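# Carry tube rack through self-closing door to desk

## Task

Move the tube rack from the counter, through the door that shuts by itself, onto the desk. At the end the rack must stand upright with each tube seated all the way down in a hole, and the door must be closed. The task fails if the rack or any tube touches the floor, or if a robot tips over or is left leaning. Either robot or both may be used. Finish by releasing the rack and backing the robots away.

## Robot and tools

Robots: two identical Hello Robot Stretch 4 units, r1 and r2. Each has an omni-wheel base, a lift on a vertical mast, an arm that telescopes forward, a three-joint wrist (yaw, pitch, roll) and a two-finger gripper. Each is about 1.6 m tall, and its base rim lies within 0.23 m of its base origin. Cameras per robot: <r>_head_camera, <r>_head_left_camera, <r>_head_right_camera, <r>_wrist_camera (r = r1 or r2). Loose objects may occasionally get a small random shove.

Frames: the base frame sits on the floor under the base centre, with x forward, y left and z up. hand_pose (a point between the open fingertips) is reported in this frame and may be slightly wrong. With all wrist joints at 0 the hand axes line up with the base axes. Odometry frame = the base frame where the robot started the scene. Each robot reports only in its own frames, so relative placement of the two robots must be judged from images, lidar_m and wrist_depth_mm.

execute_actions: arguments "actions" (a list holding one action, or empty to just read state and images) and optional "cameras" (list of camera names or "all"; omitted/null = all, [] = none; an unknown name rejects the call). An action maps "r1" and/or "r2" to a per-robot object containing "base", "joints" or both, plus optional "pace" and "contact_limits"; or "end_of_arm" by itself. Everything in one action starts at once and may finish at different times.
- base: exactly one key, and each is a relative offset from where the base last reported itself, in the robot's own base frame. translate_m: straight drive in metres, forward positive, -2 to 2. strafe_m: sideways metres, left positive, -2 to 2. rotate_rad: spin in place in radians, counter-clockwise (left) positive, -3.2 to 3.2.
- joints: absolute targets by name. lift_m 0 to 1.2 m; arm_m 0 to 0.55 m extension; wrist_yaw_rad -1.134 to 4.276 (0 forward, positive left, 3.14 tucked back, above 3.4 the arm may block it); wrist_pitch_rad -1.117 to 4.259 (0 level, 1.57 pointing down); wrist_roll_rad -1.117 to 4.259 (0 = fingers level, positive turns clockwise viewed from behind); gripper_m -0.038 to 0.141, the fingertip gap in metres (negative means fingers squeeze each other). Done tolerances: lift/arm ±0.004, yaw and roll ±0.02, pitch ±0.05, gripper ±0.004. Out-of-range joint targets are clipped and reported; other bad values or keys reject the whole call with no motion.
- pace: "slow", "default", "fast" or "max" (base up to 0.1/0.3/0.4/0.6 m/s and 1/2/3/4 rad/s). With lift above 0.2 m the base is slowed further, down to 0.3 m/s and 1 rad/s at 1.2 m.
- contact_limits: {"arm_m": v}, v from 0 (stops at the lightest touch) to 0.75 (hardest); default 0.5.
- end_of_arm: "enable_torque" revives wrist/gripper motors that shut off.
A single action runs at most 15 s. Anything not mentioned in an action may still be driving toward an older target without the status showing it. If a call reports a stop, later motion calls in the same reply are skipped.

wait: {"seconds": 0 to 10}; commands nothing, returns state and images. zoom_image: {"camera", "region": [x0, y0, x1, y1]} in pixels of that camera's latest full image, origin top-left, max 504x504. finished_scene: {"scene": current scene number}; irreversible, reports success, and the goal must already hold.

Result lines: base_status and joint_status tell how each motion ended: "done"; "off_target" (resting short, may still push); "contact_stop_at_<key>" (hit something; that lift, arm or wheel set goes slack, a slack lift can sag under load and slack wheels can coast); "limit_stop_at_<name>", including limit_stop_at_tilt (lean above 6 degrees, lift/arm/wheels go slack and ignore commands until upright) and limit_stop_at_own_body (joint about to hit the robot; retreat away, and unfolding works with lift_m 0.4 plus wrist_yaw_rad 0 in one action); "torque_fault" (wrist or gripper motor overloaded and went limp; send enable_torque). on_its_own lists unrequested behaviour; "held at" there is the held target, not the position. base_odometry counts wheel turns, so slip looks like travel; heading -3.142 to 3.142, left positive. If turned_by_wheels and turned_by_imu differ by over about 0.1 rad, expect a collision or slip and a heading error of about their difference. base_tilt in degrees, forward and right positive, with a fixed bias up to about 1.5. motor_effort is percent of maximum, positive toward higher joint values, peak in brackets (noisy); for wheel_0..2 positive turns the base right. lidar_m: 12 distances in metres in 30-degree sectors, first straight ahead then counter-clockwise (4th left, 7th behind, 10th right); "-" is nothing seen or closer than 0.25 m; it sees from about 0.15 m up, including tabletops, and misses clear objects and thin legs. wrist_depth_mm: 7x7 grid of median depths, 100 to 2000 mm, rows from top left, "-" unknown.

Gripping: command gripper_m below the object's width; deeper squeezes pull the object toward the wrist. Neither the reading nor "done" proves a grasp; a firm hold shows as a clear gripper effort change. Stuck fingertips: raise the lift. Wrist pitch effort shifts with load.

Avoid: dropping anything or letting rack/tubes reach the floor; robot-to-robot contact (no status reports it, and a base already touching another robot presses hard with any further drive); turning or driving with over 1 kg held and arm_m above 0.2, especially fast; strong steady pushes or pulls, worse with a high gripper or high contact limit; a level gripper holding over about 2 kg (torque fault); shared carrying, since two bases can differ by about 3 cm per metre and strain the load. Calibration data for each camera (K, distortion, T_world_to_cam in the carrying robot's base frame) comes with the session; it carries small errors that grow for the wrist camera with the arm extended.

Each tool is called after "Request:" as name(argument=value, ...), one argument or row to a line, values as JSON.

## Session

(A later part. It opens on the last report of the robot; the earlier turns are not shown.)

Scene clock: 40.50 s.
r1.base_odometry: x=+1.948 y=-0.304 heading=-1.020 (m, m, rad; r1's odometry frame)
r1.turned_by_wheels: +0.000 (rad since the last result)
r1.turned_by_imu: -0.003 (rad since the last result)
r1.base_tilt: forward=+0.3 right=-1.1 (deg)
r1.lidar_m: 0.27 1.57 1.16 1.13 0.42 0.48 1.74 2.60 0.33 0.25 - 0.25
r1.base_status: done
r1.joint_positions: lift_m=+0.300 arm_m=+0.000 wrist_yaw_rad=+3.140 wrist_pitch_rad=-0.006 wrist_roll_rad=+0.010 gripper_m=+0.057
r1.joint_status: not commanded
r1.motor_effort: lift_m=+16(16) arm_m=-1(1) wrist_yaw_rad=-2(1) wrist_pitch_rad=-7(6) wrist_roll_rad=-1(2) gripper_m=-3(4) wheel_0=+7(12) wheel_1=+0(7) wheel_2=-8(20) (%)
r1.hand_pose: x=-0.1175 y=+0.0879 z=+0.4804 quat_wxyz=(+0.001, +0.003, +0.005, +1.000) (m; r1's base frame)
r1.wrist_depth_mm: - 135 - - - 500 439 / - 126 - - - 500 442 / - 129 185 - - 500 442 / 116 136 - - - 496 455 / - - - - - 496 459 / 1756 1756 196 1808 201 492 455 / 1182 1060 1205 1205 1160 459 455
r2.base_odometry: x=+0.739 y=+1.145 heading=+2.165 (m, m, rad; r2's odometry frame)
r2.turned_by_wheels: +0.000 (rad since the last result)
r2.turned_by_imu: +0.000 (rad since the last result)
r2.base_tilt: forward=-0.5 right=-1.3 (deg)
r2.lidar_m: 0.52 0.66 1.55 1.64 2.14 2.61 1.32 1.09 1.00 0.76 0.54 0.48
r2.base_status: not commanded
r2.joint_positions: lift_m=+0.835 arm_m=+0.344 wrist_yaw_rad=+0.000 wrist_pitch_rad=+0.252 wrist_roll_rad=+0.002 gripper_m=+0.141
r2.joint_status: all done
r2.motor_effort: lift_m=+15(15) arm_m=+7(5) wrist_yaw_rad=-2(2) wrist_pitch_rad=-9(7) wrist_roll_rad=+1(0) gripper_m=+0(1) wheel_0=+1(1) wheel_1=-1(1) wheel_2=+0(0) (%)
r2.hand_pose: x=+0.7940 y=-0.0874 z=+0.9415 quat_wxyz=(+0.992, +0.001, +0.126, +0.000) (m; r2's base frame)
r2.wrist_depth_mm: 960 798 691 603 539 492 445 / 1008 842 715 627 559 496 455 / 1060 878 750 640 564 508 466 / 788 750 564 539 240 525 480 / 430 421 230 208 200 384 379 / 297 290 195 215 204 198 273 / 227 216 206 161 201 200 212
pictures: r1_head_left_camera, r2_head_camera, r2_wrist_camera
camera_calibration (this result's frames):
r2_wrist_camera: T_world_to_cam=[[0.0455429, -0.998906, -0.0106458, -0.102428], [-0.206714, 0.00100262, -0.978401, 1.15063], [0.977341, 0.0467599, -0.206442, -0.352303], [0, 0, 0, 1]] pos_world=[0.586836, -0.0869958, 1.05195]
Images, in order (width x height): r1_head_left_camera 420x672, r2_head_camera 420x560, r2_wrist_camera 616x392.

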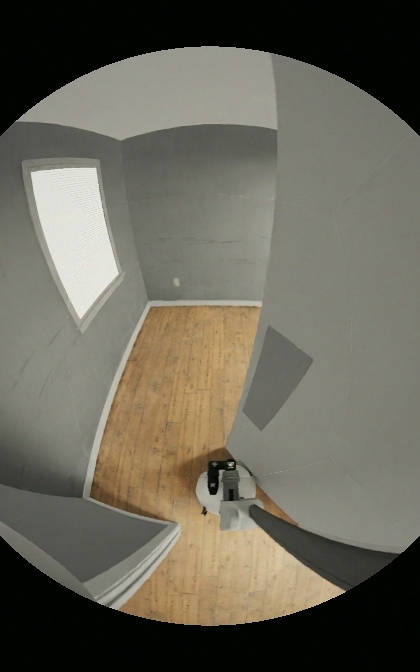

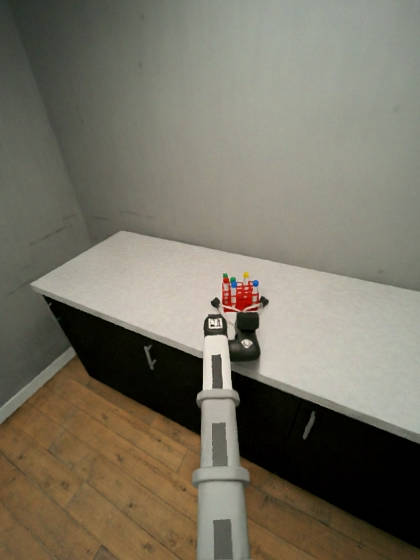

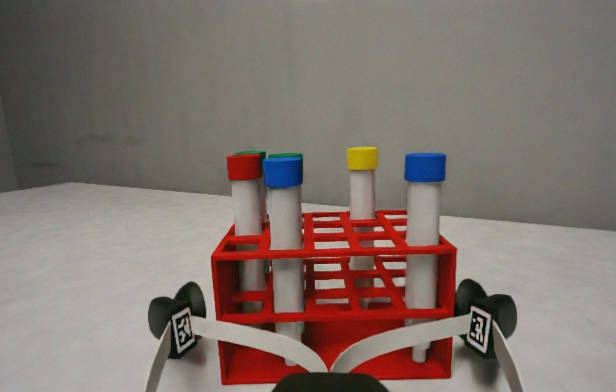

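Request:
execute_actions(
  actions=[
    {"r2": {"joints": {"arm_m": 0.36}, "pace": "slow"}, "r1": {"base": {"translate_m": 0.15}, "pace": "slow"}},
  ],
  cameras=["r1_head_left_camera", "r2_wrist_camera"],
)

Scene clock: 43.93 s.
r1.base_odometry: x=+2.027 y=-0.432 heading=-1.020 (m, m, rad; r1's odometry frame)
r1.turned_by_wheels: +0.000 (rad since the last result)
r1.turned_by_imu: -0.002 (rad since the last result)
r1.base_tilt: forward=+0.2 right=-1.1 (deg)
r1.lidar_m: 2.11 1.52 1.18 1.13 0.70 0.56 1.89 0.81 0.28 0.25 - 0.25
r1.base_status: done
r1.joint_positions: lift_m=+0.300 arm_m=+0.000 wrist_yaw_rad=+3.140 wrist_pitch_rad=-0.006 wrist_roll_rad=+0.010 gripper_m=+0.057
r1.joint_status: not commanded
r1.motor_effort: lift_m=+16(17) arm_m=-1(1) wrist_yaw_rad=-2(2) wrist_pitch_rad=-5(5) wrist_roll_rad=-1(1) gripper_m=-5(5) wheel_0=+6(11) wheel_1=-1(2) wheel_2=-9(14) (%)
r1.hand_pose: x=-0.1175 y=+0.0879 z=+0.4804 quat_wxyz=(+0.001, +0.003, +0.005, +1.000) (m; r1's base frame)
r1.wrist_depth_mm: - 135 - - - 603 603 / - 127 - - - 609 609 / - 129 185 - - 603 609 / 116 136 - - - 609 609 / - - - - - 609 609 / 1756 1808 195 1863 202 609 609 / 1182 1060 1229 1182 1160 597 609
r2.base_odometry: x=+0.739 y=+1.145 heading=+2.165 (m, m, rad; r2's odometry frame)
r2.turned_by_wheels: +0.000 (rad since the last result)
r2.turned_by_imu: +0.000 (rad since the last result)
r2.base_tilt: forward=-0.6 right=-1.4 (deg)
r2.lidar_m: 0.52 0.69 1.56 1.64 2.15 1.35 1.26 1.08 1.03 0.77 0.52 0.49
r2.base_status: not commanded
r2.joint_positions: lift_m=+0.835 arm_m=+0.359 wrist_yaw_rad=+0.000 wrist_pitch_rad=+0.252 wrist_roll_rad=+0.002 gripper_m=+0.141
r2.joint_status: all done
r2.motor_effort: lift_m=+15(15) arm_m=+7(8) wrist_yaw_rad=-2(2) wrist_pitch_rad=-11(8) wrist_roll_rad=+1(1) gripper_m=+1(1) wheel_0=+1(1) wheel_1=-1(1) wheel_2=+0(0) (%)
r2.hand_pose: x=+0.8090 y=-0.0874 z=+0.9415 quat_wxyz=(+0.992, +0.001, +0.126, +0.000) (m; r2's base frame)
r2.wrist_depth_mm: 946 778 676 591 525 477 436 / 991 820 699 615 539 488 445 / 1042 866 723 621 554 500 455 / 778 759 559 256 237 508 469 / 430 418 230 225 204 382 379 / 298 291 214 214 201 196 271 / 227 214 206 164 202 202 212
pictures: r1_head_left_camera, r2_wrist_camera
camera_calibration (this result's frames):
r2_wrist_camera: T_world_to_cam=[[0.0455429, -0.998906, -0.0106459, -0.10311], [-0.206714, 0.00100266, -0.978401, 1.15372], [0.977341, 0.0467598, -0.206442, -0.366949], [0, 0, 0, 1]] pos_world=[0.601821, -0.0869958, 1.05195]
Images, in order (width x height): r1_head_left_camera 420x672, r2_wrist_camera 616x392.

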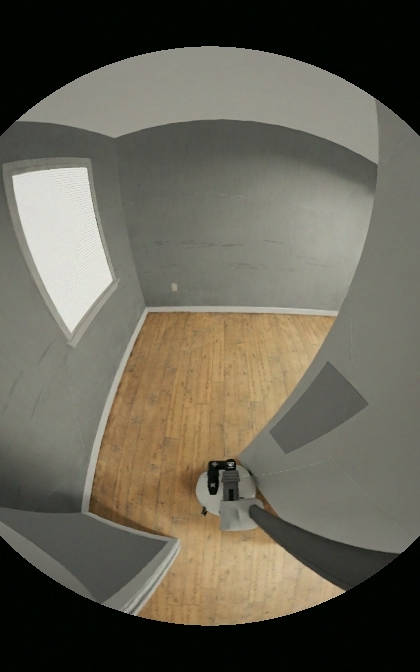

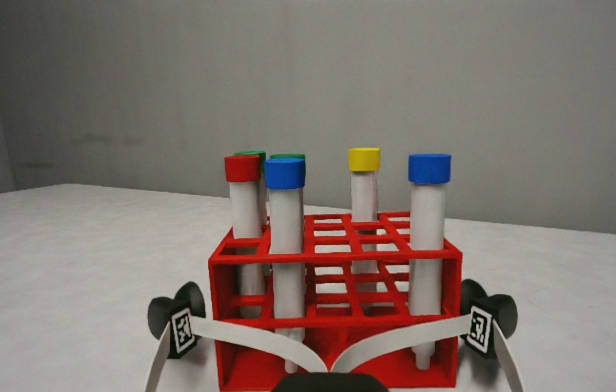

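Request:
execute_actions(
  actions=[
    {"r2": {"joints": {"gripper_m": 0.07}}, "r1": {"base": {"strafe_m": -0.3}, "pace": "slow"}},
  ],
  cameras=["r1_head_right_camera", "r2_wrist_camera"],
)

Scene clock: 48.57 s.
r1.base_odometry: x=+1.771 y=-0.589 heading=-1.020 (m, m, rad; r1's odometry frame)
r1.turned_by_wheels: +0.000 (rad since the last result)
r1.turned_by_imu: +0.000 (rad since the last result)
r1.base_tilt: forward=+0.2 right=-1.1 (deg)
r1.lidar_m: 2.10 1.96 1.46 1.42 0.78 1.93 1.91 0.32 0.25 - 0.25 0.27
r1.base_status: done
r1.joint_positions: lift_m=+0.300 arm_m=+0.000 wrist_yaw_rad=+3.140 wrist_pitch_rad=-0.006 wrist_roll_rad=+0.010 gripper_m=+0.057
r1.joint_status: not commanded
r1.motor_effort: lift_m=+16(16) arm_m=-1(1) wrist_yaw_rad=-1(1) wrist_pitch_rad=-5(5) wrist_roll_rad=-1(1) gripper_m=-5(4) wheel_0=+6(13) wheel_1=-2(11) wheel_2=-3(7) (%)
r1.hand_pose: x=-0.1175 y=+0.0879 z=+0.4804 quat_wxyz=(+0.001, +0.003, +0.005, +1.000) (m; r1's base frame)
r1.wrist_depth_mm: - 135 - - - - - / - 126 - - - - - / - 129 185 - - - - / 116 135 - - - - - / 459 - - - - - - / 488 1756 196 1863 201 1863 1708 / 484 723 1205 1182 1160 1255 1160
r2.base_odometry: x=+0.739 y=+1.145 heading=+2.165 (m, m, rad; r2's odometry frame)
r2.turned_by_wheels: +0.000 (rad since the last result)
r2.turned_by_imu: +0.000 (rad since the last result)
r2.base_tilt: forward=-0.5 right=-1.3 (deg)
r2.lidar_m: 0.52 0.68 1.55 1.61 2.13 0.94 0.90 1.09 1.03 0.78 0.53 0.48
r2.base_status: not commanded
r2.joint_positions: lift_m=+0.835 arm_m=+0.359 wrist_yaw_rad=+0.000 wrist_pitch_rad=+0.253 wrist_roll_rad=+0.002 gripper_m=+0.071
r2.joint_status: all done
r2.motor_effort: lift_m=+15(15) arm_m=+7(7) wrist_yaw_rad=-2(2) wrist_pitch_rad=-13(13) wrist_roll_rad=+1(1) gripper_m=-24(24) wheel_0=+2(1) wheel_1=-1(1) wheel_2=+0(0) (%)
r2.hand_pose: x=+0.8089 y=-0.0874 z=+0.9413 quat_wxyz=(+0.992, +0.001, +0.126, +0.000) (m; r2's base frame)
r2.wrist_depth_mm: 931 778 683 585 525 473 439 / 976 809 707 609 539 488 445 / 1042 854 723 615 549 496 455 / 768 741 549 597 225 508 469 / 427 418 204 208 190 355 375 / 296 290 200 188 191 182 270 / 226 202 186 198 186 178 194
pictures: r1_head_right_camera, r2_wrist_camera
camera_calibration (this result's frames):
r2_wrist_camera: T_world_to_cam=[[0.0455345, -0.998906, -0.010683, -0.103069], [-0.20752, 0.00100221, -0.97823, 1.15397], [0.97717, 0.0467602, -0.207247, -0.366059], [0, 0, 0, 1]] pos_world=[0.601868, -0.0869957, 1.05189]
Images, in order (width x height): r1_head_right_camera 420x672, r2_wrist_camera 616x392.

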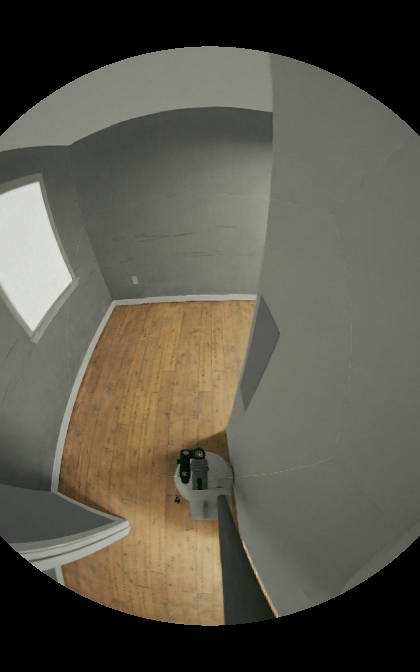

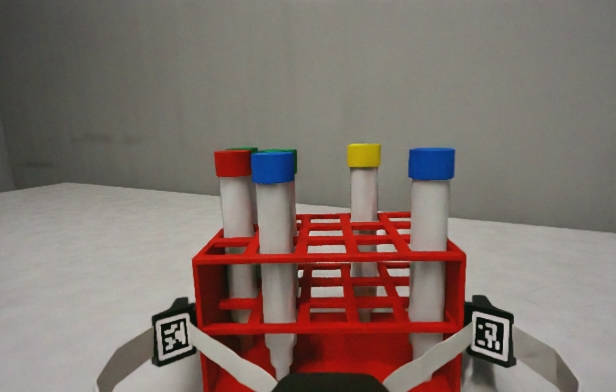

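Request:
execute_actions(
  actions=[
    {"r2": {"joints": {"lift_m": 0.89, "gripper_m": 0.055}, "pace": "slow"}, "r1": {"base": {"translate_m": 0.2}, "pace": "slow"}},
  ],
  cameras=["r1_head_right_camera", "r2_wrist_camera", "r2_head_camera"],
)

Scene clock: 52.40 s.
r1.base_odometry: x=+1.876 y=-0.759 heading=-1.020 (m, m, rad; r1's odometry frame)
r1.turned_by_wheels: +0.000 (rad since the last result)
r1.turned_by_imu: -0.001 (rad since the last result)
r1.base_tilt: forward=+0.3 right=-1.0 (deg)
r1.lidar_m: 1.91 1.94 1.48 1.42 0.94 0.91 2.11 0.31 0.25 - 0.25 0.27
r1.base_status: done
r1.joint_positions: lift_m=+0.300 arm_m=+0.000 wrist_yaw_rad=+3.140 wrist_pitch_rad=-0.006 wrist_roll_rad=+0.010 gripper_m=+0.057
r1.joint_status: not commanded
r1.motor_effort: lift_m=+16(16) arm_m=-1(1) wrist_yaw_rad=-1(2) wrist_pitch_rad=-5(6) wrist_roll_rad=-1(1) gripper_m=-4(5) wheel_0=+6(10) wheel_1=-2(0) wheel_2=-5(10) (%)
r1.hand_pose: x=-0.1175 y=+0.0879 z=+0.4804 quat_wxyz=(+0.001, +0.003, +0.005, +1.000) (m; r1's base frame)
r1.wrist_depth_mm: - 135 - - - - 820 / - 127 - - - - 820 / - 129 185 - - - 831 / 116 135 - - - - 820 / 445 768 - - - - 820 / 473 707 196 1863 201 1921 820 / 473 609 1205 1182 1160 1160 820
r2.base_odometry: x=+0.739 y=+1.145 heading=+2.165 (m, m, rad; r2's odometry frame)
r2.turned_by_wheels: +0.000 (rad since the last result)
r2.turned_by_imu: +0.000 (rad since the last result)
r2.base_tilt: forward=-0.5 right=-1.4 (deg)
r2.lidar_m: 0.52 0.68 1.54 1.61 2.14 0.90 0.88 1.11 1.02 0.80 0.50 0.48
r2.base_status: not commanded
r2.joint_positions: lift_m=+0.890 arm_m=+0.359 wrist_yaw_rad=+0.000 wrist_pitch_rad=+0.253 wrist_roll_rad=+0.002 gripper_m=+0.056
r2.joint_status: all done
r2.motor_effort: lift_m=+23(23) arm_m=+7(7) wrist_yaw_rad=-2(2) wrist_pitch_rad=-12(11) wrist_roll_rad=+1(0) gripper_m=-27(27) wheel_0=+1(1) wheel_1=-1(1) wheel_2=+0(0) (%)
r2.hand_pose: x=+0.8089 y=-0.0874 z=+0.9956 quat_wxyz=(+0.992, +0.001, +0.126, +0.000) (m; r2's base frame)
r2.wrist_depth_mm: 931 778 676 591 525 473 436 / 991 820 699 615 539 488 449 / 1042 854 715 609 544 500 459 / 1060 878 197 615 221 504 469 / 591 574 198 186 183 496 473 / 410 399 187 183 189 175 373 / 314 170 190 191 194 172 268
pictures: r1_head_right_camera, r2_head_camera, r2_wrist_camera
camera_calibration (this result's frames):
r2_wrist_camera: T_world_to_cam=[[0.0455329, -0.998906, -0.0106895, -0.102481], [-0.207658, 0.00100231, -0.978201, 1.20718], [0.977141, 0.0467601, -0.207385, -0.354636], [0, 0, 0, 1]] pos_world=[0.601875, -0.0869957, 1.10622]
Images, in order (width x height): r1_head_right_camera 420x672, r2_head_camera 420x560, r2_wrist_camera 616x392.

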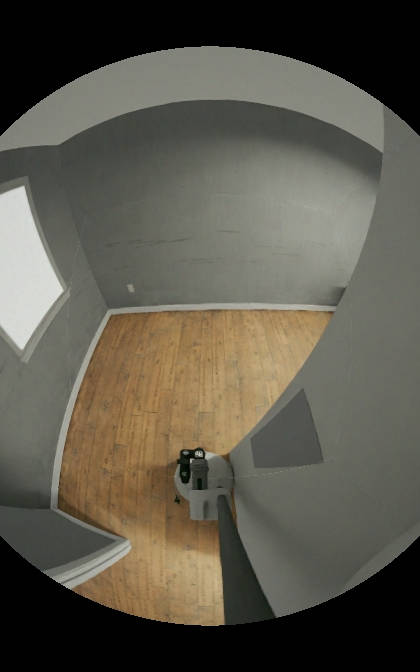

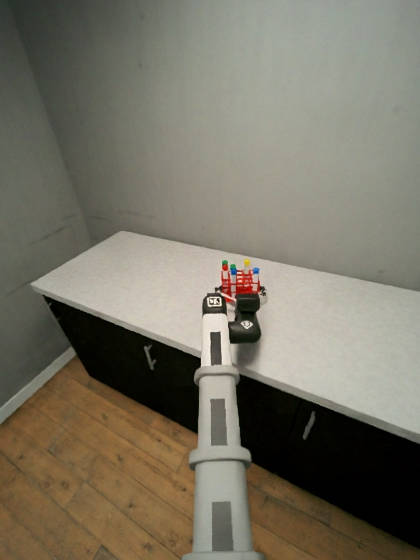

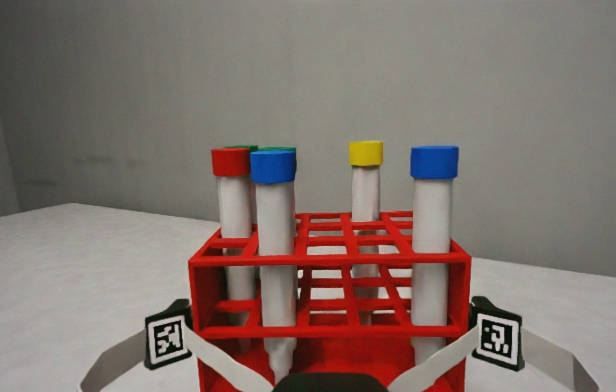

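Request:
execute_actions(
  actions=[
    {"r2": {"base": {"strafe_m": 0.8}, "joints": {"arm_m": 0.0}}, "r1": {"base": {"strafe_m": -0.3}, "pace": "slow"}},
  ],
  cameras=["r1_head_right_camera", "r2_wrist_camera", "r2_head_left_camera"],
)

Scene clock: 57.93 s.
r1.base_odometry: x=+1.733 y=-0.860 heading=-1.066 (m, m, rad; r1's odometry frame)
r1.turned_by_wheels: -0.047 (rad since the last result)
r1.turned_by_imu: -0.045 (rad since the last result)
r1.base_tilt: forward=+0.3 right=-1.1 (deg)
r1.lidar_m: 1.89 1.97 1.66 1.58 1.05 1.08 0.52 0.26 0.25 - 0.25 1.01
r1.base_status: strafe_m contact_stop (by the wheels' count: -0.175 of -0.300)
r1.joint_positions: lift_m=+0.300 arm_m=+0.000 wrist_yaw_rad=+3.140 wrist_pitch_rad=-0.006 wrist_roll_rad=+0.010 gripper_m=+0.057
r1.joint_status: not commanded
r1.on_its_own: the wheels are slack since a contact_stop
r1.motor_effort: lift_m=+17(17) arm_m=-1(1) wrist_yaw_rad=-1(5) wrist_pitch_rad=-5(5) wrist_roll_rad=-1(1) gripper_m=-4(4) wheel_0=+0(27) wheel_1=+0(35) wheel_2=+0(4) (%)
r1.hand_pose: x=-0.1175 y=+0.0879 z=+0.4803 quat_wxyz=(+0.001, +0.003, +0.005, +1.000) (m; r1's base frame)
r1.wrist_depth_mm: - 135 - - - - 946 / - 127 - - - - 960 / - 129 185 - - - 946 / 116 136 715 - - - 946 / 375 549 - - - - 946 / 392 521 196 1808 201 1921 931 / 394 469 788 1205 1160 1229 917
r2.base_odometry: x=+0.076 y=+0.698 heading=+2.165 (m, m, rad; r2's odometry frame)
r2.turned_by_wheels: +0.000 (rad since the last result)
r2.turned_by_imu: +0.001 (rad since the last result)
r2.base_tilt: forward=-0.5 right=-1.4 (deg)
r2.lidar_m: 0.40 0.90 0.85 0.90 1.20 2.17 2.34 0.92 1.72 1.31 0.91 0.43
r2.base_status: done
r2.joint_positions: lift_m=+0.890 arm_m=+0.001 wrist_yaw_rad=+0.000 wrist_pitch_rad=+0.254 wrist_roll_rad=+0.002 gripper_m=+0.056
r2.joint_status: all done
r2.motor_effort: lift_m=+23(23) arm_m=-7(12) wrist_yaw_rad=-1(3) wrist_pitch_rad=-12(11) wrist_roll_rad=+0(0) gripper_m=-27(28) wheel_0=+1(9) wheel_1=+1(9) wheel_2=+0(1) (%)
r2.hand_pose: x=+0.4514 y=-0.0874 z=+0.9955 quat_wxyz=(+0.992, +0.001, +0.126, +0.000) (m; r2's base frame)
r2.wrist_depth_mm: 750 891 1160 1336 1160 1060 946 / 741 904 1182 1366 1205 1098 991 / 750 931 1118 1366 1205 1118 1025 / 750 931 196 831 220 878 866 / 768 960 198 186 183 580 549 / 768 917 187 181 189 175 564 / 788 170 189 192 194 173 554
pictures: r1_head_right_camera, r2_head_left_camera, r2_wrist_camera
camera_calibration (this result's frames):
r2_wrist_camera: T_world_to_cam=[[0.0453829, -0.998912, -0.0107094, -0.0861578], [-0.208087, 0.00103252, -0.97811, 1.13294], [0.977057, 0.0466179, -0.207814, -0.00488153], [0, 0, 0, 1]] pos_world=[0.244429, -0.0870062, 1.1062]
Images, in order (width x height): r1_head_right_camera 420x672, r2_head_left_camera 420x672, r2_wrist_camera 616x392.

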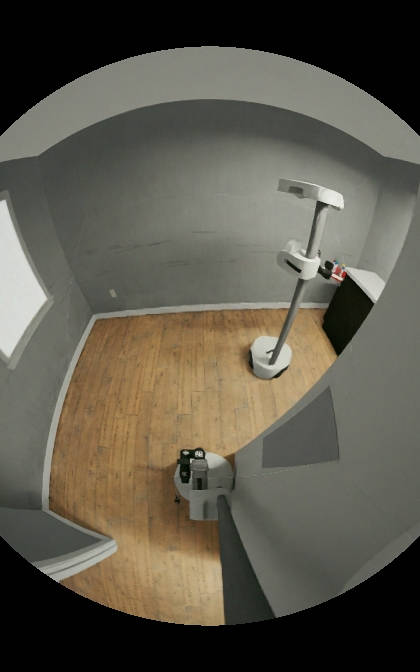

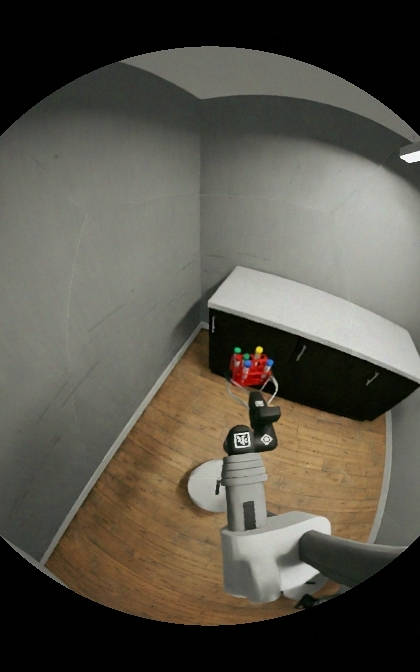

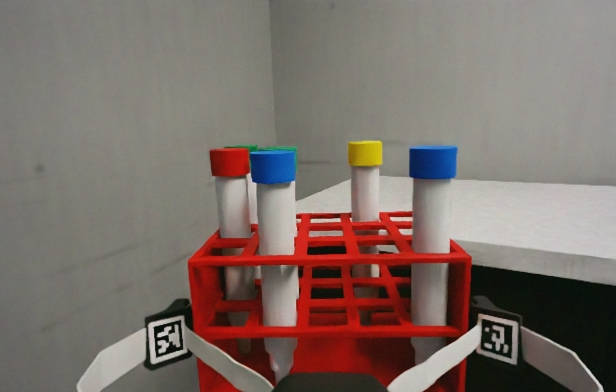

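Request:
execute_actions(
  actions=[
    {"r2": {"base": {"rotate_rad": -1.66}, "pace": "slow"}, "r1": {"base": {"translate_m": 0.03}, "pace": "slow"}},
  ],
  cameras=["r1_head_right_camera", "r2_head_left_camera"],
)

Scene clock: 62.40 s.
r1.base_odometry: x=+1.747 y=-0.886 heading=-1.066 (m, m, rad; r1's odometry frame)
r1.turned_by_wheels: +0.000 (rad since the last result)
r1.turned_by_imu: -0.001 (rad since the last result)
r1.base_tilt: forward=+0.3 right=-1.2 (deg)
r1.lidar_m: 1.87 1.92 1.65 1.59 1.08 1.06 0.55 0.25 0.25 - 0.25 0.95
r1.base_status: done
r1.joint_positions: lift_m=+0.300 arm_m=+0.000 wrist_yaw_rad=+3.140 wrist_pitch_rad=-0.006 wrist_roll_rad=+0.010 gripper_m=+0.057
r1.joint_status: not commanded
r1.motor_effort: lift_m=+16(16) arm_m=-1(1) wrist_yaw_rad=-1(2) wrist_pitch_rad=-7(7) wrist_roll_rad=-1(1) gripper_m=-4(5) wheel_0=+4(5) wheel_1=-2(3) wheel_2=-2(7) (%)
r1.hand_pose: x=-0.1175 y=+0.0879 z=+0.4803 quat_wxyz=(+0.001, +0.003, +0.005, +1.000) (m; r1's base frame)
r1.wrist_depth_mm: - 135 - - - - 960 / - 127 842 - - - 946 / - 129 185 - - - 946 / 116 135 723 - - - 946 / 377 559 - - - - 946 / 394 530 196 1863 201 1863 931 / 394 473 798 1182 1160 1229 946
r2.base_odometry: x=+0.076 y=+0.698 heading=+0.506 (m, m, rad; r2's odometry frame)
r2.turned_by_wheels: -1.659 (rad since the last result)
r2.turned_by_imu: -1.629 (rad since the last result)
r2.base_tilt: forward=-0.7 right=-1.4 (deg)
r2.lidar_m: 0.41 0.94 0.82 0.88 0.96 0.84 0.86 1.10 2.23 2.26 0.92 0.43
r2.base_status: done
r2.joint_positions: lift_m=+0.890 arm_m=+0.001 wrist_yaw_rad=+0.000 wrist_pitch_rad=+0.254 wrist_roll_rad=+0.002 gripper_m=+0.056
r2.joint_status: not commanded
r2.motor_effort: lift_m=+23(23) arm_m=-7(7) wrist_yaw_rad=-2(2) wrist_pitch_rad=-13(14) wrist_roll_rad=+1(1) gripper_m=-29(28) wheel_0=+4(6) wheel_1=+3(6) wheel_2=+2(5) (%)
r2.hand_pose: x=+0.4514 y=-0.0874 z=+0.9955 quat_wxyz=(+0.992, +0.001, +0.126, +0.000) (m; r2's base frame)
r2.wrist_depth_mm: 1397 1708 1708 1499 1366 1255 1182 / 1397 1708 1756 1576 1430 1308 1182 / 1366 1756 1756 1576 1464 1336 1229 / 1078 1138 198 1618 220 1366 1255 / 831 1060 193 186 183 1397 1281 / 854 1042 187 192 189 175 1308 / 854 170 189 200 194 172 1308
pictures: r1_head_right_camera, r2_head_left_camera
Images, in order (width x height): r1_head_right_camera 420x672, r2_head_left_camera 420x672.

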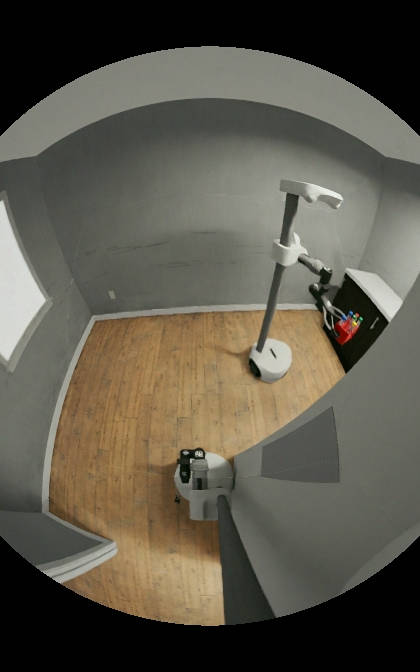

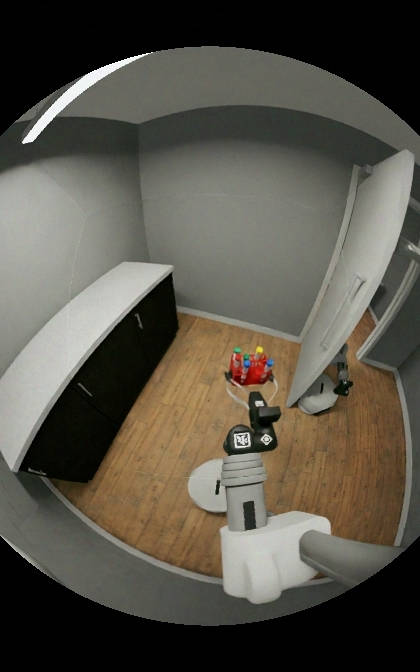

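Request:
execute_actions(
  actions=[
    {"r2": {"base": {"strafe_m": -1.58}}},
  ],
  cameras=["r1_head_left_camera", "r2_head_left_camera", "r2_head_camera"],
)

Scene clock: 69.97 s.
r1.base_odometry: x=+1.747 y=-0.886 heading=-1.066 (m, m, rad; r1's odometry frame)
r1.turned_by_wheels: +0.000 (rad since the last result)
r1.turned_by_imu: -0.003 (rad since the last result)
r1.base_tilt: forward=+0.3 right=-1.1 (deg)
r1.lidar_m: 1.86 1.91 0.66 0.61 1.06 1.05 0.57 0.25 0.25 - 0.25 1.94
r1.base_status: not commanded
r1.joint_positions: lift_m=+0.300 arm_m=+0.000 wrist_yaw_rad=+3.140 wrist_pitch_rad=-0.006 wrist_roll_rad=+0.010 gripper_m=+0.057
r1.joint_status: not commanded
r1.motor_effort: lift_m=+16(17) arm_m=-1(1) wrist_yaw_rad=-1(1) wrist_pitch_rad=-8(6) wrist_roll_rad=-1(1) gripper_m=-3(4) wheel_0=+4(4) wheel_1=-2(2) wheel_2=-3(2) (%)
r1.hand_pose: x=-0.1175 y=+0.0879 z=+0.4803 quat_wxyz=(+0.001, +0.003, +0.005, +1.000) (m; r1's base frame)
r1.wrist_depth_mm: - 135 - - - - 960 / - 127 831 - - - 946 / - 129 185 - - - 960 / 116 135 723 - - - 946 / 377 554 - - - - 931 / 394 525 196 1863 201 1863 931 / 394 473 788 1182 1138 1229 931
r2.base_odometry: x=+0.842 y=-0.685 heading=+0.506 (m, m, rad; r2's odometry frame)
r2.turned_by_wheels: +0.000 (rad since the last result)
r2.turned_by_imu: +0.000 (rad since the last result)
r2.base_tilt: forward=-0.5 right=-1.4 (deg)
r2.lidar_m: 0.38 0.66 0.69 2.34 1.62 1.43 1.33 0.86 0.77 0.80 1.04 0.40
r2.base_status: done
r2.joint_positions: lift_m=+0.890 arm_m=+0.001 wrist_yaw_rad=+0.000 wrist_pitch_rad=+0.254 wrist_roll_rad=+0.002 gripper_m=+0.056
r2.joint_status: not commanded
r2.motor_effort: lift_m=+22(23) arm_m=-7(7) wrist_yaw_rad=-2(2) wrist_pitch_rad=-12(12) wrist_roll_rad=+1(1) gripper_m=-28(26) wheel_0=+1(11) wheel_1=+1(10) wheel_2=+1(2) (%)
r2.hand_pose: x=+0.4514 y=-0.0874 z=+0.9956 quat_wxyz=(+0.992, +0.001, +0.126, +0.000) (m; r2's base frame)
r2.wrist_depth_mm: 854 1025 - - - 741 699 / 854 1025 - - - 759 715 / 866 1042 - - - 778 741 / 878 1060 196 238 220 788 741 / 878 1060 198 186 183 809 788 / 891 1042 186 183 189 175 788 / 904 170 189 192 194 173 778
pictures: r1_head_left_camera, r2_head_camera, r2_head_left_camera
Images, in order (width x height): r1_head_left_camera 420x672, r2_head_camera 420x560, r2_head_left_camera 420x672.

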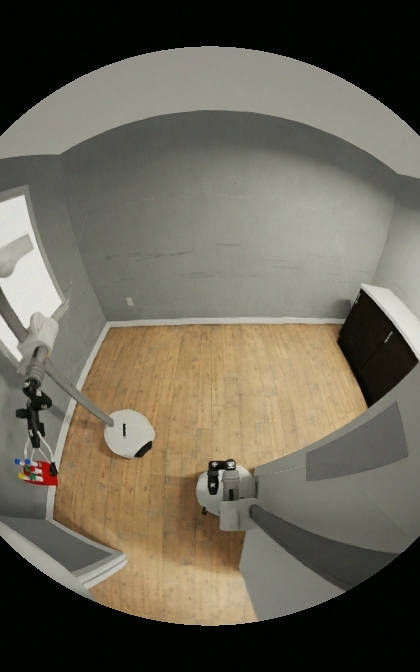

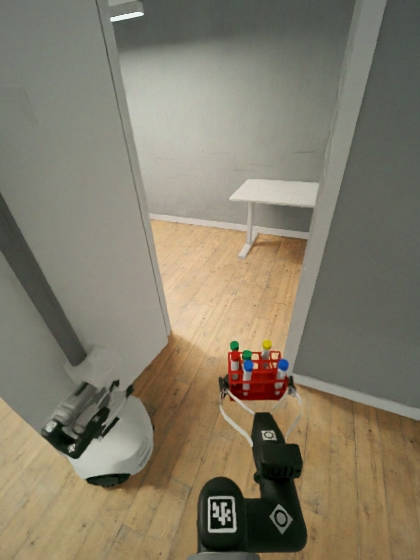

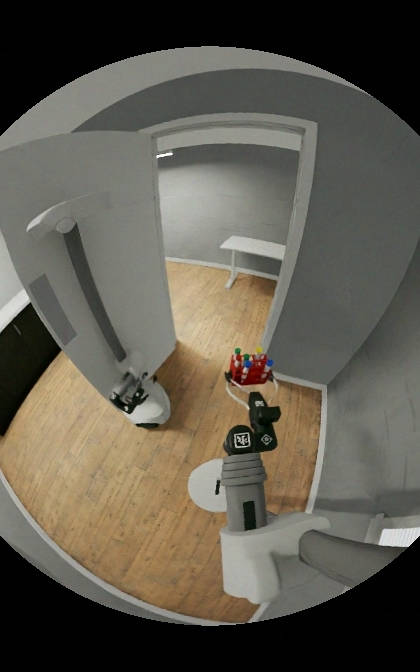

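Request:
execute_actions(
  actions=[
    {"r2": {"base": {"strafe_m": -0.07}}},
  ],
  cameras=[],
)

Request:
execute_actions(
  actions=[
    {"r2": {"base": {"translate_m": 0.9}}},
  ],
  cameras=["r2_head_left_camera", "r2_head_camera"],
)

Scene clock: 73.00 s.
r1.base_odometry: x=+1.747 y=-0.886 heading=-1.066 (m, m, rad; r1's odometry frame)
r1.turned_by_wheels: +0.000 (rad since the last result)
r1.turned_by_imu: -0.001 (rad since the last result)
r1.base_tilt: forward=+0.2 right=-1.0 (deg)
r1.lidar_m: 1.85 1.96 0.72 0.69 1.04 1.09 0.52 0.25 0.25 - 0.25 1.94
r1.base_status: not commanded
r1.joint_positions: lift_m=+0.300 arm_m=+0.000 wrist_yaw_rad=+3.140 wrist_pitch_rad=-0.006 wrist_roll_rad=+0.010 gripper_m=+0.057
r1.joint_status: not commanded
r1.motor_effort: lift_m=+17(17) arm_m=-1(1) wrist_yaw_rad=-2(1) wrist_pitch_rad=-6(7) wrist_roll_rad=-1(1) gripper_m=-4(5) wheel_0=+4(4) wheel_1=-2(2) wheel_2=-3(3) (%)
r1.hand_pose: x=-0.1175 y=+0.0879 z=+0.4803 quat_wxyz=(+0.001, +0.003, +0.005, +1.000) (m; r1's base frame)
r1.wrist_depth_mm: - 135 - - - - 946 / - 127 842 - - - 946 / - 129 185 - - - 946 / 116 135 723 - - - 946 / 377 559 - - - - 946 / 394 525 196 1863 201 1863 931 / 394 473 788 1182 1138 1229 931
r2.base_odometry: x=+0.876 y=-0.746 heading=+0.506 (m, m, rad; r2's odometry frame)
r2.turned_by_wheels: +0.000 (rad since the last result)
r2.turned_by_imu: +0.000 (rad since the last result)
r2.base_tilt: forward=-0.5 right=-1.3 (deg)
r2.lidar_m: 0.40 0.70 0.70 2.42 1.65 1.48 1.14 0.77 0.70 0.75 0.92 0.43
r2.base_status: done
r2.joint_positions: lift_m=+0.890 arm_m=+0.001 wrist_yaw_rad=+0.000 wrist_pitch_rad=+0.254 wrist_roll_rad=+0.002 gripper_m=+0.056
r2.joint_status: not commanded
r2.motor_effort: lift_m=+22(22) arm_m=-7(7) wrist_yaw_rad=-2(2) wrist_pitch_rad=-13(14) wrist_roll_rad=+1(0) gripper_m=-28(26) wheel_0=+1(10) wheel_1=+0(8) wheel_2=+1(2) (%)
r2.hand_pose: x=+0.4514 y=-0.0874 z=+0.9956 quat_wxyz=(+0.992, +0.001, +0.126, +0.000) (m; r2's base frame)
r2.wrist_depth_mm: 891 1138 - - - 732 676 / 904 1078 - - - 741 691 / 931 1098 - - - 759 707 / 931 1118 196 238 220 778 723 / 946 1160 195 185 183 798 741 / 946 1098 186 193 189 174 759 / 960 170 189 191 193 173 759
pictures: none
No camera images: the call's "cameras" was empty. Leave "cameras" out to get every camera's image.

Scene clock: 77.50 s.
r1.base_odometry: x=+1.747 y=-0.886 heading=-1.066 (m, m, rad; r1's odometry frame)
r1.turned_by_wheels: +0.000 (rad since the last result)
r1.turned_by_imu: -0.001 (rad since the last result)
r1.base_tilt: forward=+0.3 right=-1.0 (deg)
r1.lidar_m: 1.85 1.93 1.65 1.59 0.44 0.49 0.52 0.26 0.25 - 0.25 1.95
r1.base_status: not commanded
r1.joint_positions: lift_m=+0.300 arm_m=+0.000 wrist_yaw_rad=+3.140 wrist_pitch_rad=-0.006 wrist_roll_rad=+0.010 gripper_m=+0.057
r1.joint_status: not commanded
r1.motor_effort: lift_m=+17(17) arm_m=-1(1) wrist_yaw_rad=-1(1) wrist_pitch_rad=-4(6) wrist_roll_rad=+0(2) gripper_m=-4(4) wheel_0=+4(4) wheel_1=-2(2) wheel_2=-2(2) (%)
r1.hand_pose: x=-0.1175 y=+0.0879 z=+0.4803 quat_wxyz=(+0.001, +0.003, +0.005, +1.000) (m; r1's base frame)
r1.wrist_depth_mm: - 135 - - - - 946 / - 127 831 - - - 960 / - 129 185 - - - 946 / 116 136 723 - - - 960 / 377 559 - - - - 946 / 394 525 195 1808 202 1863 931 / 394 477 788 1205 1160 732 891
r2.base_odometry: x=+1.663 y=-0.309 heading=+0.506 (m, m, rad; r2's odometry frame)
r2.turned_by_wheels: +0.000 (rad since the last result)
r2.turned_by_imu: +0.000 (rad since the last result)
r2.base_tilt: forward=-0.5 right=-1.4 (deg)
r2.lidar_m: 0.40 0.65 0.60 0.47 0.46 2.31 1.81 1.17 1.06 0.48 0.37 0.42
r2.base_status: done
r2.joint_positions: lift_m=+0.890 arm_m=+0.001 wrist_yaw_rad=+0.000 wrist_pitch_rad=+0.254 wrist_roll_rad=+0.002 gripper_m=+0.056
r2.joint_status: not commanded
r2.motor_effort: lift_m=+22(22) arm_m=-7(7) wrist_yaw_rad=-2(2) wrist_pitch_rad=-11(10) wrist_roll_rad=+1(1) gripper_m=-27(26) wheel_0=+1(5) wheel_1=+2(6) wheel_2=+1(10) (%)
r2.hand_pose: x=+0.4514 y=-0.0874 z=+0.9956 quat_wxyz=(+0.992, +0.001, +0.126, +0.000) (m; r2's base frame)
r2.wrist_depth_mm: - - - - - 1863 1708 / - - - - - 1921 1756 / - - - - - 1983 1756 / - - 196 239 220 1756 1708 / - - 196 186 183 1983 1863 / - - 186 191 189 175 1921 / 1756 170 190 192 194 173 1576
pictures: r2_head_camera, r2_head_left_camera
Images, in order (width x height): r2_head_camera 420x560, r2_head_left_camera 420x672.

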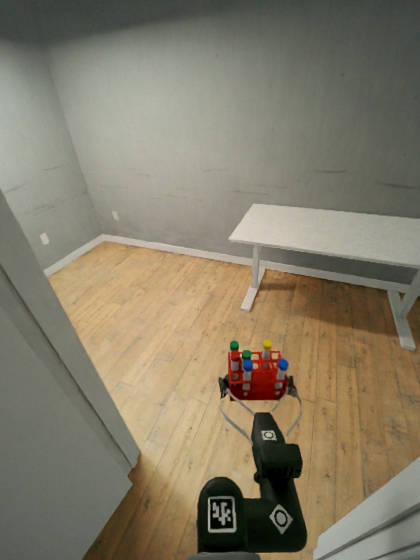

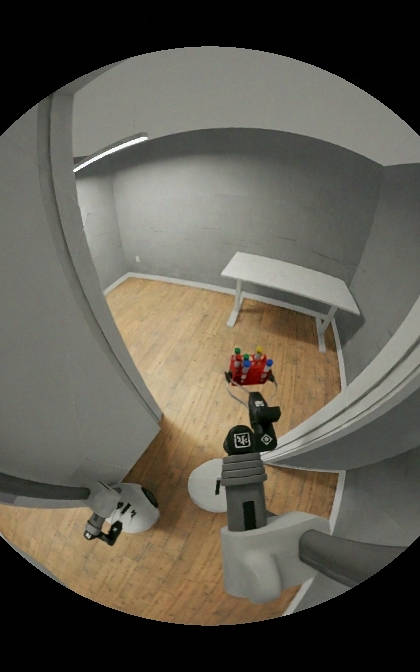

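Request:
execute_actions(
  actions=[
    {"r2": {"base": {"translate_m": 0.5}}},
  ],
  cameras=[],
)

Request:
execute_actions(
  actions=[
    {"r2": {"base": {"rotate_rad": -0.5}, "joints": {"lift_m": 0.75}, "pace": "slow"}},
  ],
  cameras=["r2_head_left_camera", "r2_head_camera"],
)

Scene clock: 82.47 s.
r1.base_odometry: x=+1.747 y=-0.886 heading=-1.066 (m, m, rad; r1's odometry frame)
r1.turned_by_wheels: +0.000 (rad since the last result)
r1.turned_by_imu: -0.002 (rad since the last result)
r1.base_tilt: forward=+0.3 right=-1.1 (deg)
r1.lidar_m: 1.87 1.93 1.63 1.56 1.08 0.77 0.53 0.25 0.25 - 0.25 1.95
r1.base_status: not commanded
r1.joint_positions: lift_m=+0.300 arm_m=+0.000 wrist_yaw_rad=+3.140 wrist_pitch_rad=-0.006 wrist_roll_rad=+0.010 gripper_m=+0.057
r1.joint_status: not commanded
r1.motor_effort: lift_m=+17(17) arm_m=-1(1) wrist_yaw_rad=-1(1) wrist_pitch_rad=-6(5) wrist_roll_rad=+0(1) gripper_m=-4(3) wheel_0=+4(4) wheel_1=-2(2) wheel_2=-2(2) (%)
r1.hand_pose: x=-0.1175 y=+0.0879 z=+0.4803 quat_wxyz=(+0.001, +0.003, +0.005, +1.000) (m; r1's base frame)
r1.wrist_depth_mm: - 135 - - - - 946 / - 127 831 - - - 960 / - 129 185 - - - 946 / 116 136 732 - - - 946 / 377 554 - - - - 946 / 394 525 196 1661 201 1921 946 / 394 477 788 866 854 1229 931
r2.base_odometry: x=+2.100 y=-0.067 heading=+0.507 (m, m, rad; r2's odometry frame)
r2.turned_by_wheels: +0.000 (rad since the last result)
r2.turned_by_imu: +0.000 (rad since the last result)
r2.base_tilt: forward=-0.4 right=-1.4 (deg)
r2.lidar_m: 0.41 2.49 0.44 0.43 0.55 0.75 2.15 1.43 0.43 1.28 1.25 0.43
r2.base_status: done
r2.joint_positions: lift_m=+0.890 arm_m=+0.001 wrist_yaw_rad=+0.000 wrist_pitch_rad=+0.254 wrist_roll_rad=+0.002 gripper_m=+0.056
r2.joint_status: not commanded
r2.motor_effort: lift_m=+22(22) arm_m=-7(7) wrist_yaw_rad=-1(2) wrist_pitch_rad=-13(13) wrist_roll_rad=+1(1) gripper_m=-28(27) wheel_0=+0(6) wheel_1=+2(6) wheel_2=+0(9) (%)
r2.hand_pose: x=+0.4514 y=-0.0874 z=+0.9956 quat_wxyz=(+0.992, +0.001, +0.126, +0.000) (m; r2's base frame)
r2.wrist_depth_mm: - - 1983 1708 1576 1430 1336 / - - - 1808 1661 1499 1397 / - - - 1808 1708 1537 1397 / - - 198 240 220 1537 1430 / - - 196 185 183 976 1042 / - - 187 192 189 175 1499 / 1808 170 189 192 194 172 1537
pictures: none
No camera images: the call's "cameras" was empty. Leave "cameras" out to get every camera's image.

Scene clock: 84.43 s.
r1.base_odometry: x=+1.747 y=-0.886 heading=-1.066 (m, m, rad; r1's odometry frame)
r1.turned_by_wheels: +0.000 (rad since the last result)
r1.turned_by_imu: -0.001 (rad since the last result)
r1.base_tilt: forward=+0.2 right=-1.1 (deg)
r1.lidar_m: 1.87 1.96 1.62 1.59 1.06 0.76 0.54 0.25 0.25 - 0.25 1.97
r1.base_status: not commanded
r1.joint_positions: lift_m=+0.300 arm_m=+0.000 wrist_yaw_rad=+3.140 wrist_pitch_rad=-0.006 wrist_roll_rad=+0.010 gripper_m=+0.057
r1.joint_status: not commanded
r1.motor_effort: lift_m=+17(17) arm_m=-1(1) wrist_yaw_rad=-2(1) wrist_pitch_rad=-4(7) wrist_roll_rad=+0(1) gripper_m=-5(4) wheel_0=+4(4) wheel_1=-2(2) wheel_2=-2(2) (%)
r1.hand_pose: x=-0.1175 y=+0.0879 z=+0.4803 quat_wxyz=(+0.001, +0.003, +0.005, +1.000) (m; r1's base frame)
r1.wrist_depth_mm: - 135 - - 991 - 946 / - 126 831 - - - 946 / - 129 185 - - - 946 / 116 135 723 - - - 931 / 377 559 - - - - 946 / 394 525 195 1661 202 1863 931 / 394 477 798 866 842 1229 931
r2.base_odometry: x=+2.100 y=-0.067 heading=+0.007 (m, m, rad; r2's odometry frame)
r2.turned_by_wheels: -0.499 (rad since the last result)
r2.turned_by_imu: -0.490 (rad since the last result)
r2.base_tilt: forward=-0.6 right=-1.4 (deg)
r2.lidar_m: 0.39 1.20 2.55 0.43 0.43 0.53 0.74 2.02 0.49 0.43 1.27 0.44
r2.base_status: done
r2.joint_positions: lift_m=+0.750 arm_m=+0.001 wrist_yaw_rad=+0.000 wrist_pitch_rad=+0.254 wrist_roll_rad=+0.002 gripper_m=+0.056
r2.joint_status: all done
r2.motor_effort: lift_m=+15(21) arm_m=-7(7) wrist_yaw_rad=-2(1) wrist_pitch_rad=-12(13) wrist_roll_rad=+0(1) gripper_m=-28(27) wheel_0=+3(5) wheel_1=+3(6) wheel_2=+3(3) (%)
r2.hand_pose: x=+0.4514 y=-0.0874 z=+0.8561 quat_wxyz=(+0.992, +0.001, +0.126, +0.000) (m; r2's base frame)
r2.wrist_depth_mm: 1537 1576 1576 1618 1661 1661 1430 / 1618 1618 1661 1661 1661 1756 1464 / 1661 1618 1661 1756 1756 1756 1499 / 1708 1661 196 238 220 1255 1336 / 1756 1756 196 186 182 1499 1499 / 1756 1808 187 192 189 175 1537 / 1537 170 190 192 194 172 1336
pictures: r2_head_camera, r2_head_left_camera
Images, in order (width x height): r2_head_camera 420x560, r2_head_left_camera 420x672.

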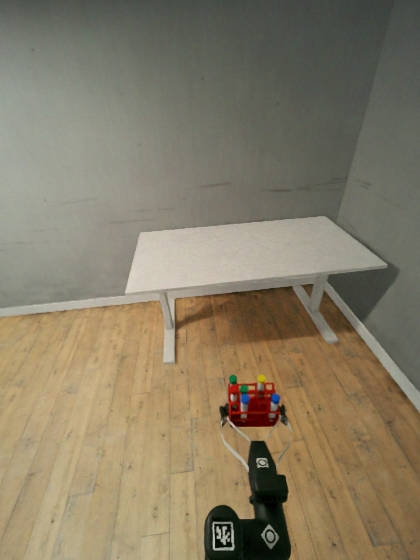

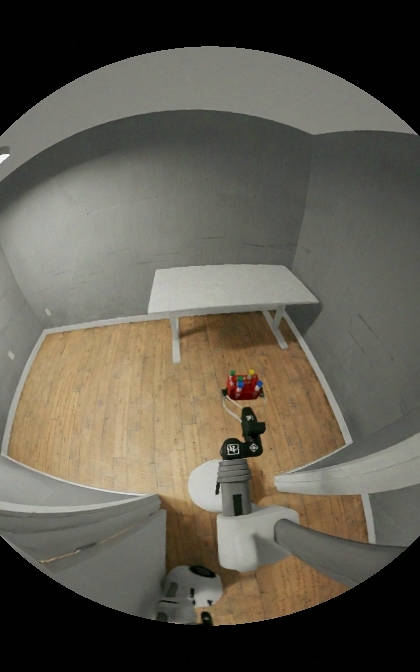

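Request:
execute_actions(
  actions=[
    {"r2": {"base": {"translate_m": 0.68}, "joints": {"arm_m": 0.28}}, "r1": {"base": {"strafe_m": 0.5}, "pace": "slow"}},
  ],
  cameras=["r1_head_right_camera", "r2_wrist_camera", "r2_head_camera"],
)

Scene clock: 91.50 s.
r1.base_odometry: x=+2.185 y=-0.644 heading=-1.066 (m, m, rad; r1's odometry frame)
r1.turned_by_wheels: +0.000 (rad since the last result)
r1.turned_by_imu: -0.002 (rad since the last result)
r1.base_tilt: forward=+0.2 right=-1.2 (deg)
r1.lidar_m: 1.87 1.53 1.13 1.10 1.08 0.75 1.38 0.66 0.27 0.25 0.25 1.95
r1.base_status: done
r1.joint_positions: lift_m=+0.300 arm_m=+0.000 wrist_yaw_rad=+3.140 wrist_pitch_rad=-0.006 wrist_roll_rad=+0.010 gripper_m=+0.057
r1.joint_status: not commanded
r1.motor_effort: lift_m=+17(17) arm_m=-1(1) wrist_yaw_rad=-1(1) wrist_pitch_rad=-6(7) wrist_roll_rad=-1(2) gripper_m=-5(4) wheel_0=+3(5) wheel_1=-2(4) wheel_2=-1(2) (%)
r1.hand_pose: x=-0.1175 y=+0.0879 z=+0.4803 quat_wxyz=(+0.001, +0.003, +0.005, +1.000) (m; r1's base frame)
r1.wrist_depth_mm: - 135 - - 891 891 904 / - 127 1499 - 891 891 917 / - 129 185 - 891 891 904 / 116 135 - - 878 891 904 / - - - - 878 891 891 / 1756 1808 196 1661 201 904 904 / 1205 1060 1205 1182 878 891 904
r2.base_odometry: x=+2.780 y=-0.062 heading=+0.008 (m, m, rad; r2's odometry frame)
r2.turned_by_wheels: +0.000 (rad since the last result)
r2.turned_by_imu: +0.000 (rad since the last result)
r2.base_tilt: forward=-0.5 right=-1.4 (deg)
r2.lidar_m: 0.50 0.52 0.68 2.55 1.14 0.88 1.08 0.81 0.92 1.20 0.86 0.52
r2.base_status: done
r2.joint_positions: lift_m=+0.750 arm_m=+0.279 wrist_yaw_rad=+0.000 wrist_pitch_rad=+0.253 wrist_roll_rad=+0.002 gripper_m=+0.056
r2.joint_status: all done
r2.motor_effort: lift_m=+16(16) arm_m=+7(7) wrist_yaw_rad=-2(1) wrist_pitch_rad=-11(13) wrist_roll_rad=+0(1) gripper_m=-28(26) wheel_0=+2(5) wheel_1=+2(6) wheel_2=+1(9) (%)
r2.hand_pose: x=+0.7289 y=-0.0874 z=+0.8561 quat_wxyz=(+0.992, +0.001, +0.126, +0.000) (m; r2's base frame)
r2.wrist_depth_mm: 699 715 715 732 741 768 768 / 723 723 741 750 768 788 798 / 741 750 768 778 798 809 831 / 759 778 196 798 220 842 854 / 741 732 195 186 183 615 654 / 512 500 187 193 190 175 469 / 392 170 189 193 193 172 338
pictures: r1_head_right_camera, r2_head_camera, r2_wrist_camera
camera_calibration (this result's frames):
r2_wrist_camera: T_world_to_cam=[[0.0455534, -0.998905, -0.0106922, -0.100337], [-0.207857, 0.000991139, -0.978159, 1.05425], [0.977098, 0.0467809, -0.207584, -0.305217], [0, 0, 0, 1]] pos_world=[0.521929, -0.0869938, 0.966788]
Images, in order (width x height): r1_head_right_camera 420x672, r2_head_camera 420x560, r2_wrist_camera 616x392.

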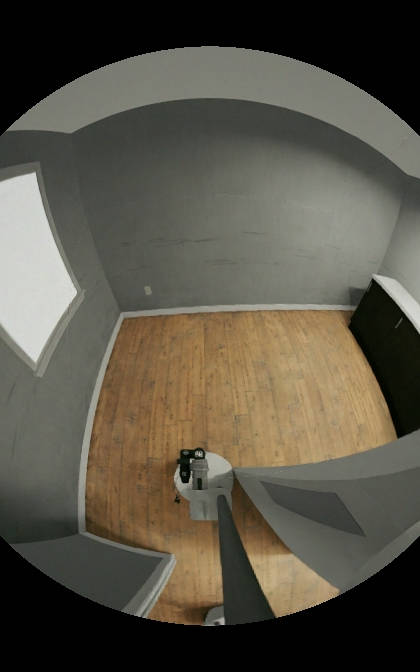

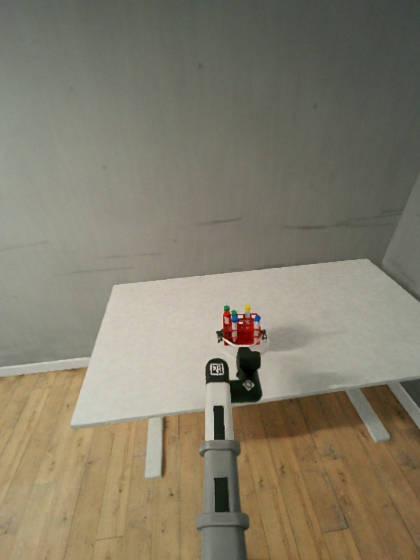

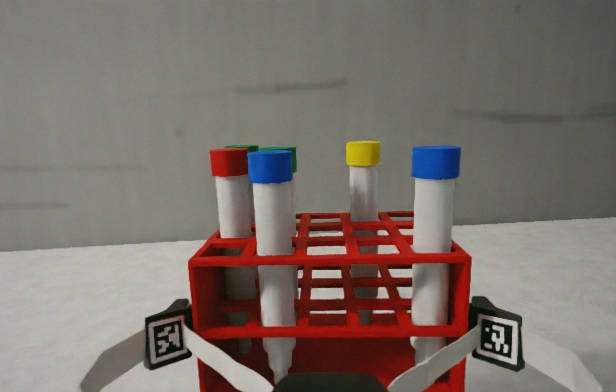

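Request:
execute_actions(
  actions=[
    {"r2": {"joints": {"lift_m": 0.655}, "pace": "slow"}, "r1": {"base": {"translate_m": -0.33}, "pace": "slow"}},
  ],
  cameras=["r1_head_right_camera", "r2_wrist_camera"],
)

Scene clock: 96.97 s.
r1.base_odometry: x=+2.026 y=-0.355 heading=-1.066 (m, m, rad; r1's odometry frame)
r1.turned_by_wheels: +0.000 (rad since the last result)
r1.turned_by_imu: -0.001 (rad since the last result)
r1.base_tilt: forward=+0.4 right=-1.0 (deg)
r1.lidar_m: 0.25 1.51 1.12 1.07 0.64 0.49 1.06 1.89 0.38 0.25 - 0.25
r1.base_status: done
r1.joint_positions: lift_m=+0.300 arm_m=+0.000 wrist_yaw_rad=+3.140 wrist_pitch_rad=-0.006 wrist_roll_rad=+0.010 gripper_m=+0.057
r1.joint_status: not commanded
r1.motor_effort: lift_m=+17(17) arm_m=-1(1) wrist_yaw_rad=-2(1) wrist_pitch_rad=-7(5) wrist_roll_rad=-1(1) gripper_m=-3(5) wheel_0=+7(7) wheel_1=-4(7) wheel_2=+0(10) (%)
r1.hand_pose: x=-0.1175 y=+0.0879 z=+0.4803 quat_wxyz=(+0.001, +0.003, +0.005, +1.000) (m; r1's base frame)
r1.wrist_depth_mm: - 135 1255 - - 549 554 / - 127 1205 - - 549 549 / - 129 185 - 621 549 554 / 116 135 1255 - 621 549 554 / - - - - 615 549 554 / 1756 1808 195 1537 201 549 554 / 1160 1060 1205 1182 603 549 554
r2.base_odometry: x=+2.780 y=-0.062 heading=+0.008 (m, m, rad; r2's odometry frame)
r2.turned_by_wheels: +0.000 (rad since the last result)
r2.turned_by_imu: +0.000 (rad since the last result)
r2.base_tilt: forward=-0.6 right=-1.3 (deg)
r2.lidar_m: 0.49 0.49 0.63 2.54 1.17 0.89 1.05 0.79 0.95 1.18 0.85 0.56
r2.base_status: not commanded
r2.joint_positions: lift_m=+0.655 arm_m=+0.279 wrist_yaw_rad=+0.000 wrist_pitch_rad=+0.253 wrist_roll_rad=+0.002 gripper_m=+0.056
r2.joint_status: all done
r2.motor_effort: lift_m=+15(16) arm_m=+7(7) wrist_yaw_rad=-2(2) wrist_pitch_rad=-13(13) wrist_roll_rad=+0(1) gripper_m=-27(28) wheel_0=+2(2) wheel_1=+2(2) wheel_2=+1(1) (%)
r2.hand_pose: x=+0.7289 y=-0.0874 z=+0.7612 quat_wxyz=(+0.992, +0.001, +0.126, +0.000) (m; r2's base frame)
r2.wrist_depth_mm: 699 715 715 741 750 759 778 / 715 732 741 759 768 778 798 / 732 750 759 768 788 809 831 / 750 750 196 640 220 676 668 / 459 445 195 186 183 379 404 / 317 310 187 193 189 175 290 / 242 170 190 193 195 172 209
pictures: r1_head_right_camera, r2_wrist_camera
camera_calibration (this result's frames):
r2_wrist_camera: T_world_to_cam=[[0.0455535, -0.998905, -0.0106923, -0.101352], [-0.207856, 0.000991223, -0.978159, 0.96137], [0.977098, 0.046781, -0.207584, -0.324928], [0, 0, 0, 1]] pos_world=[0.52193, -0.0869938, 0.871839]
Images, in order (width x height): r1_head_right_camera 420x672, r2_wrist_camera 616x392.

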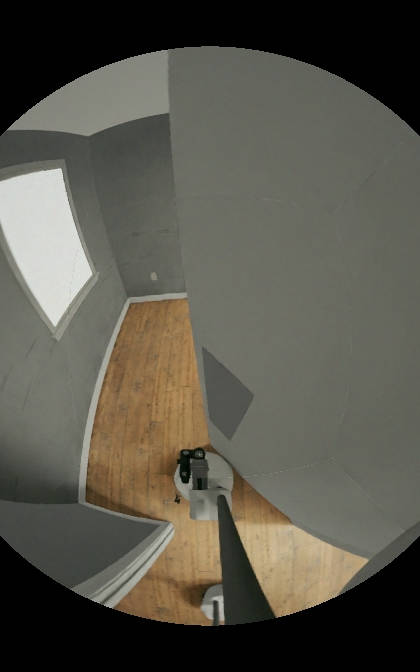

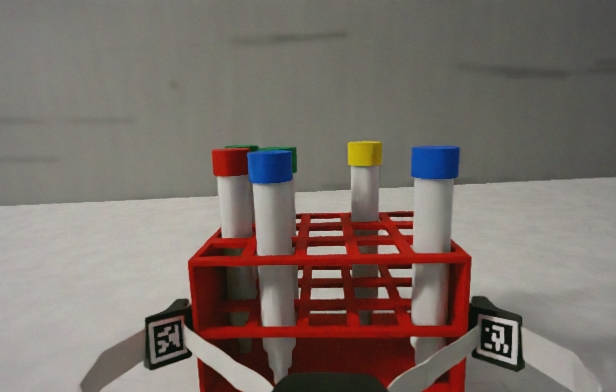

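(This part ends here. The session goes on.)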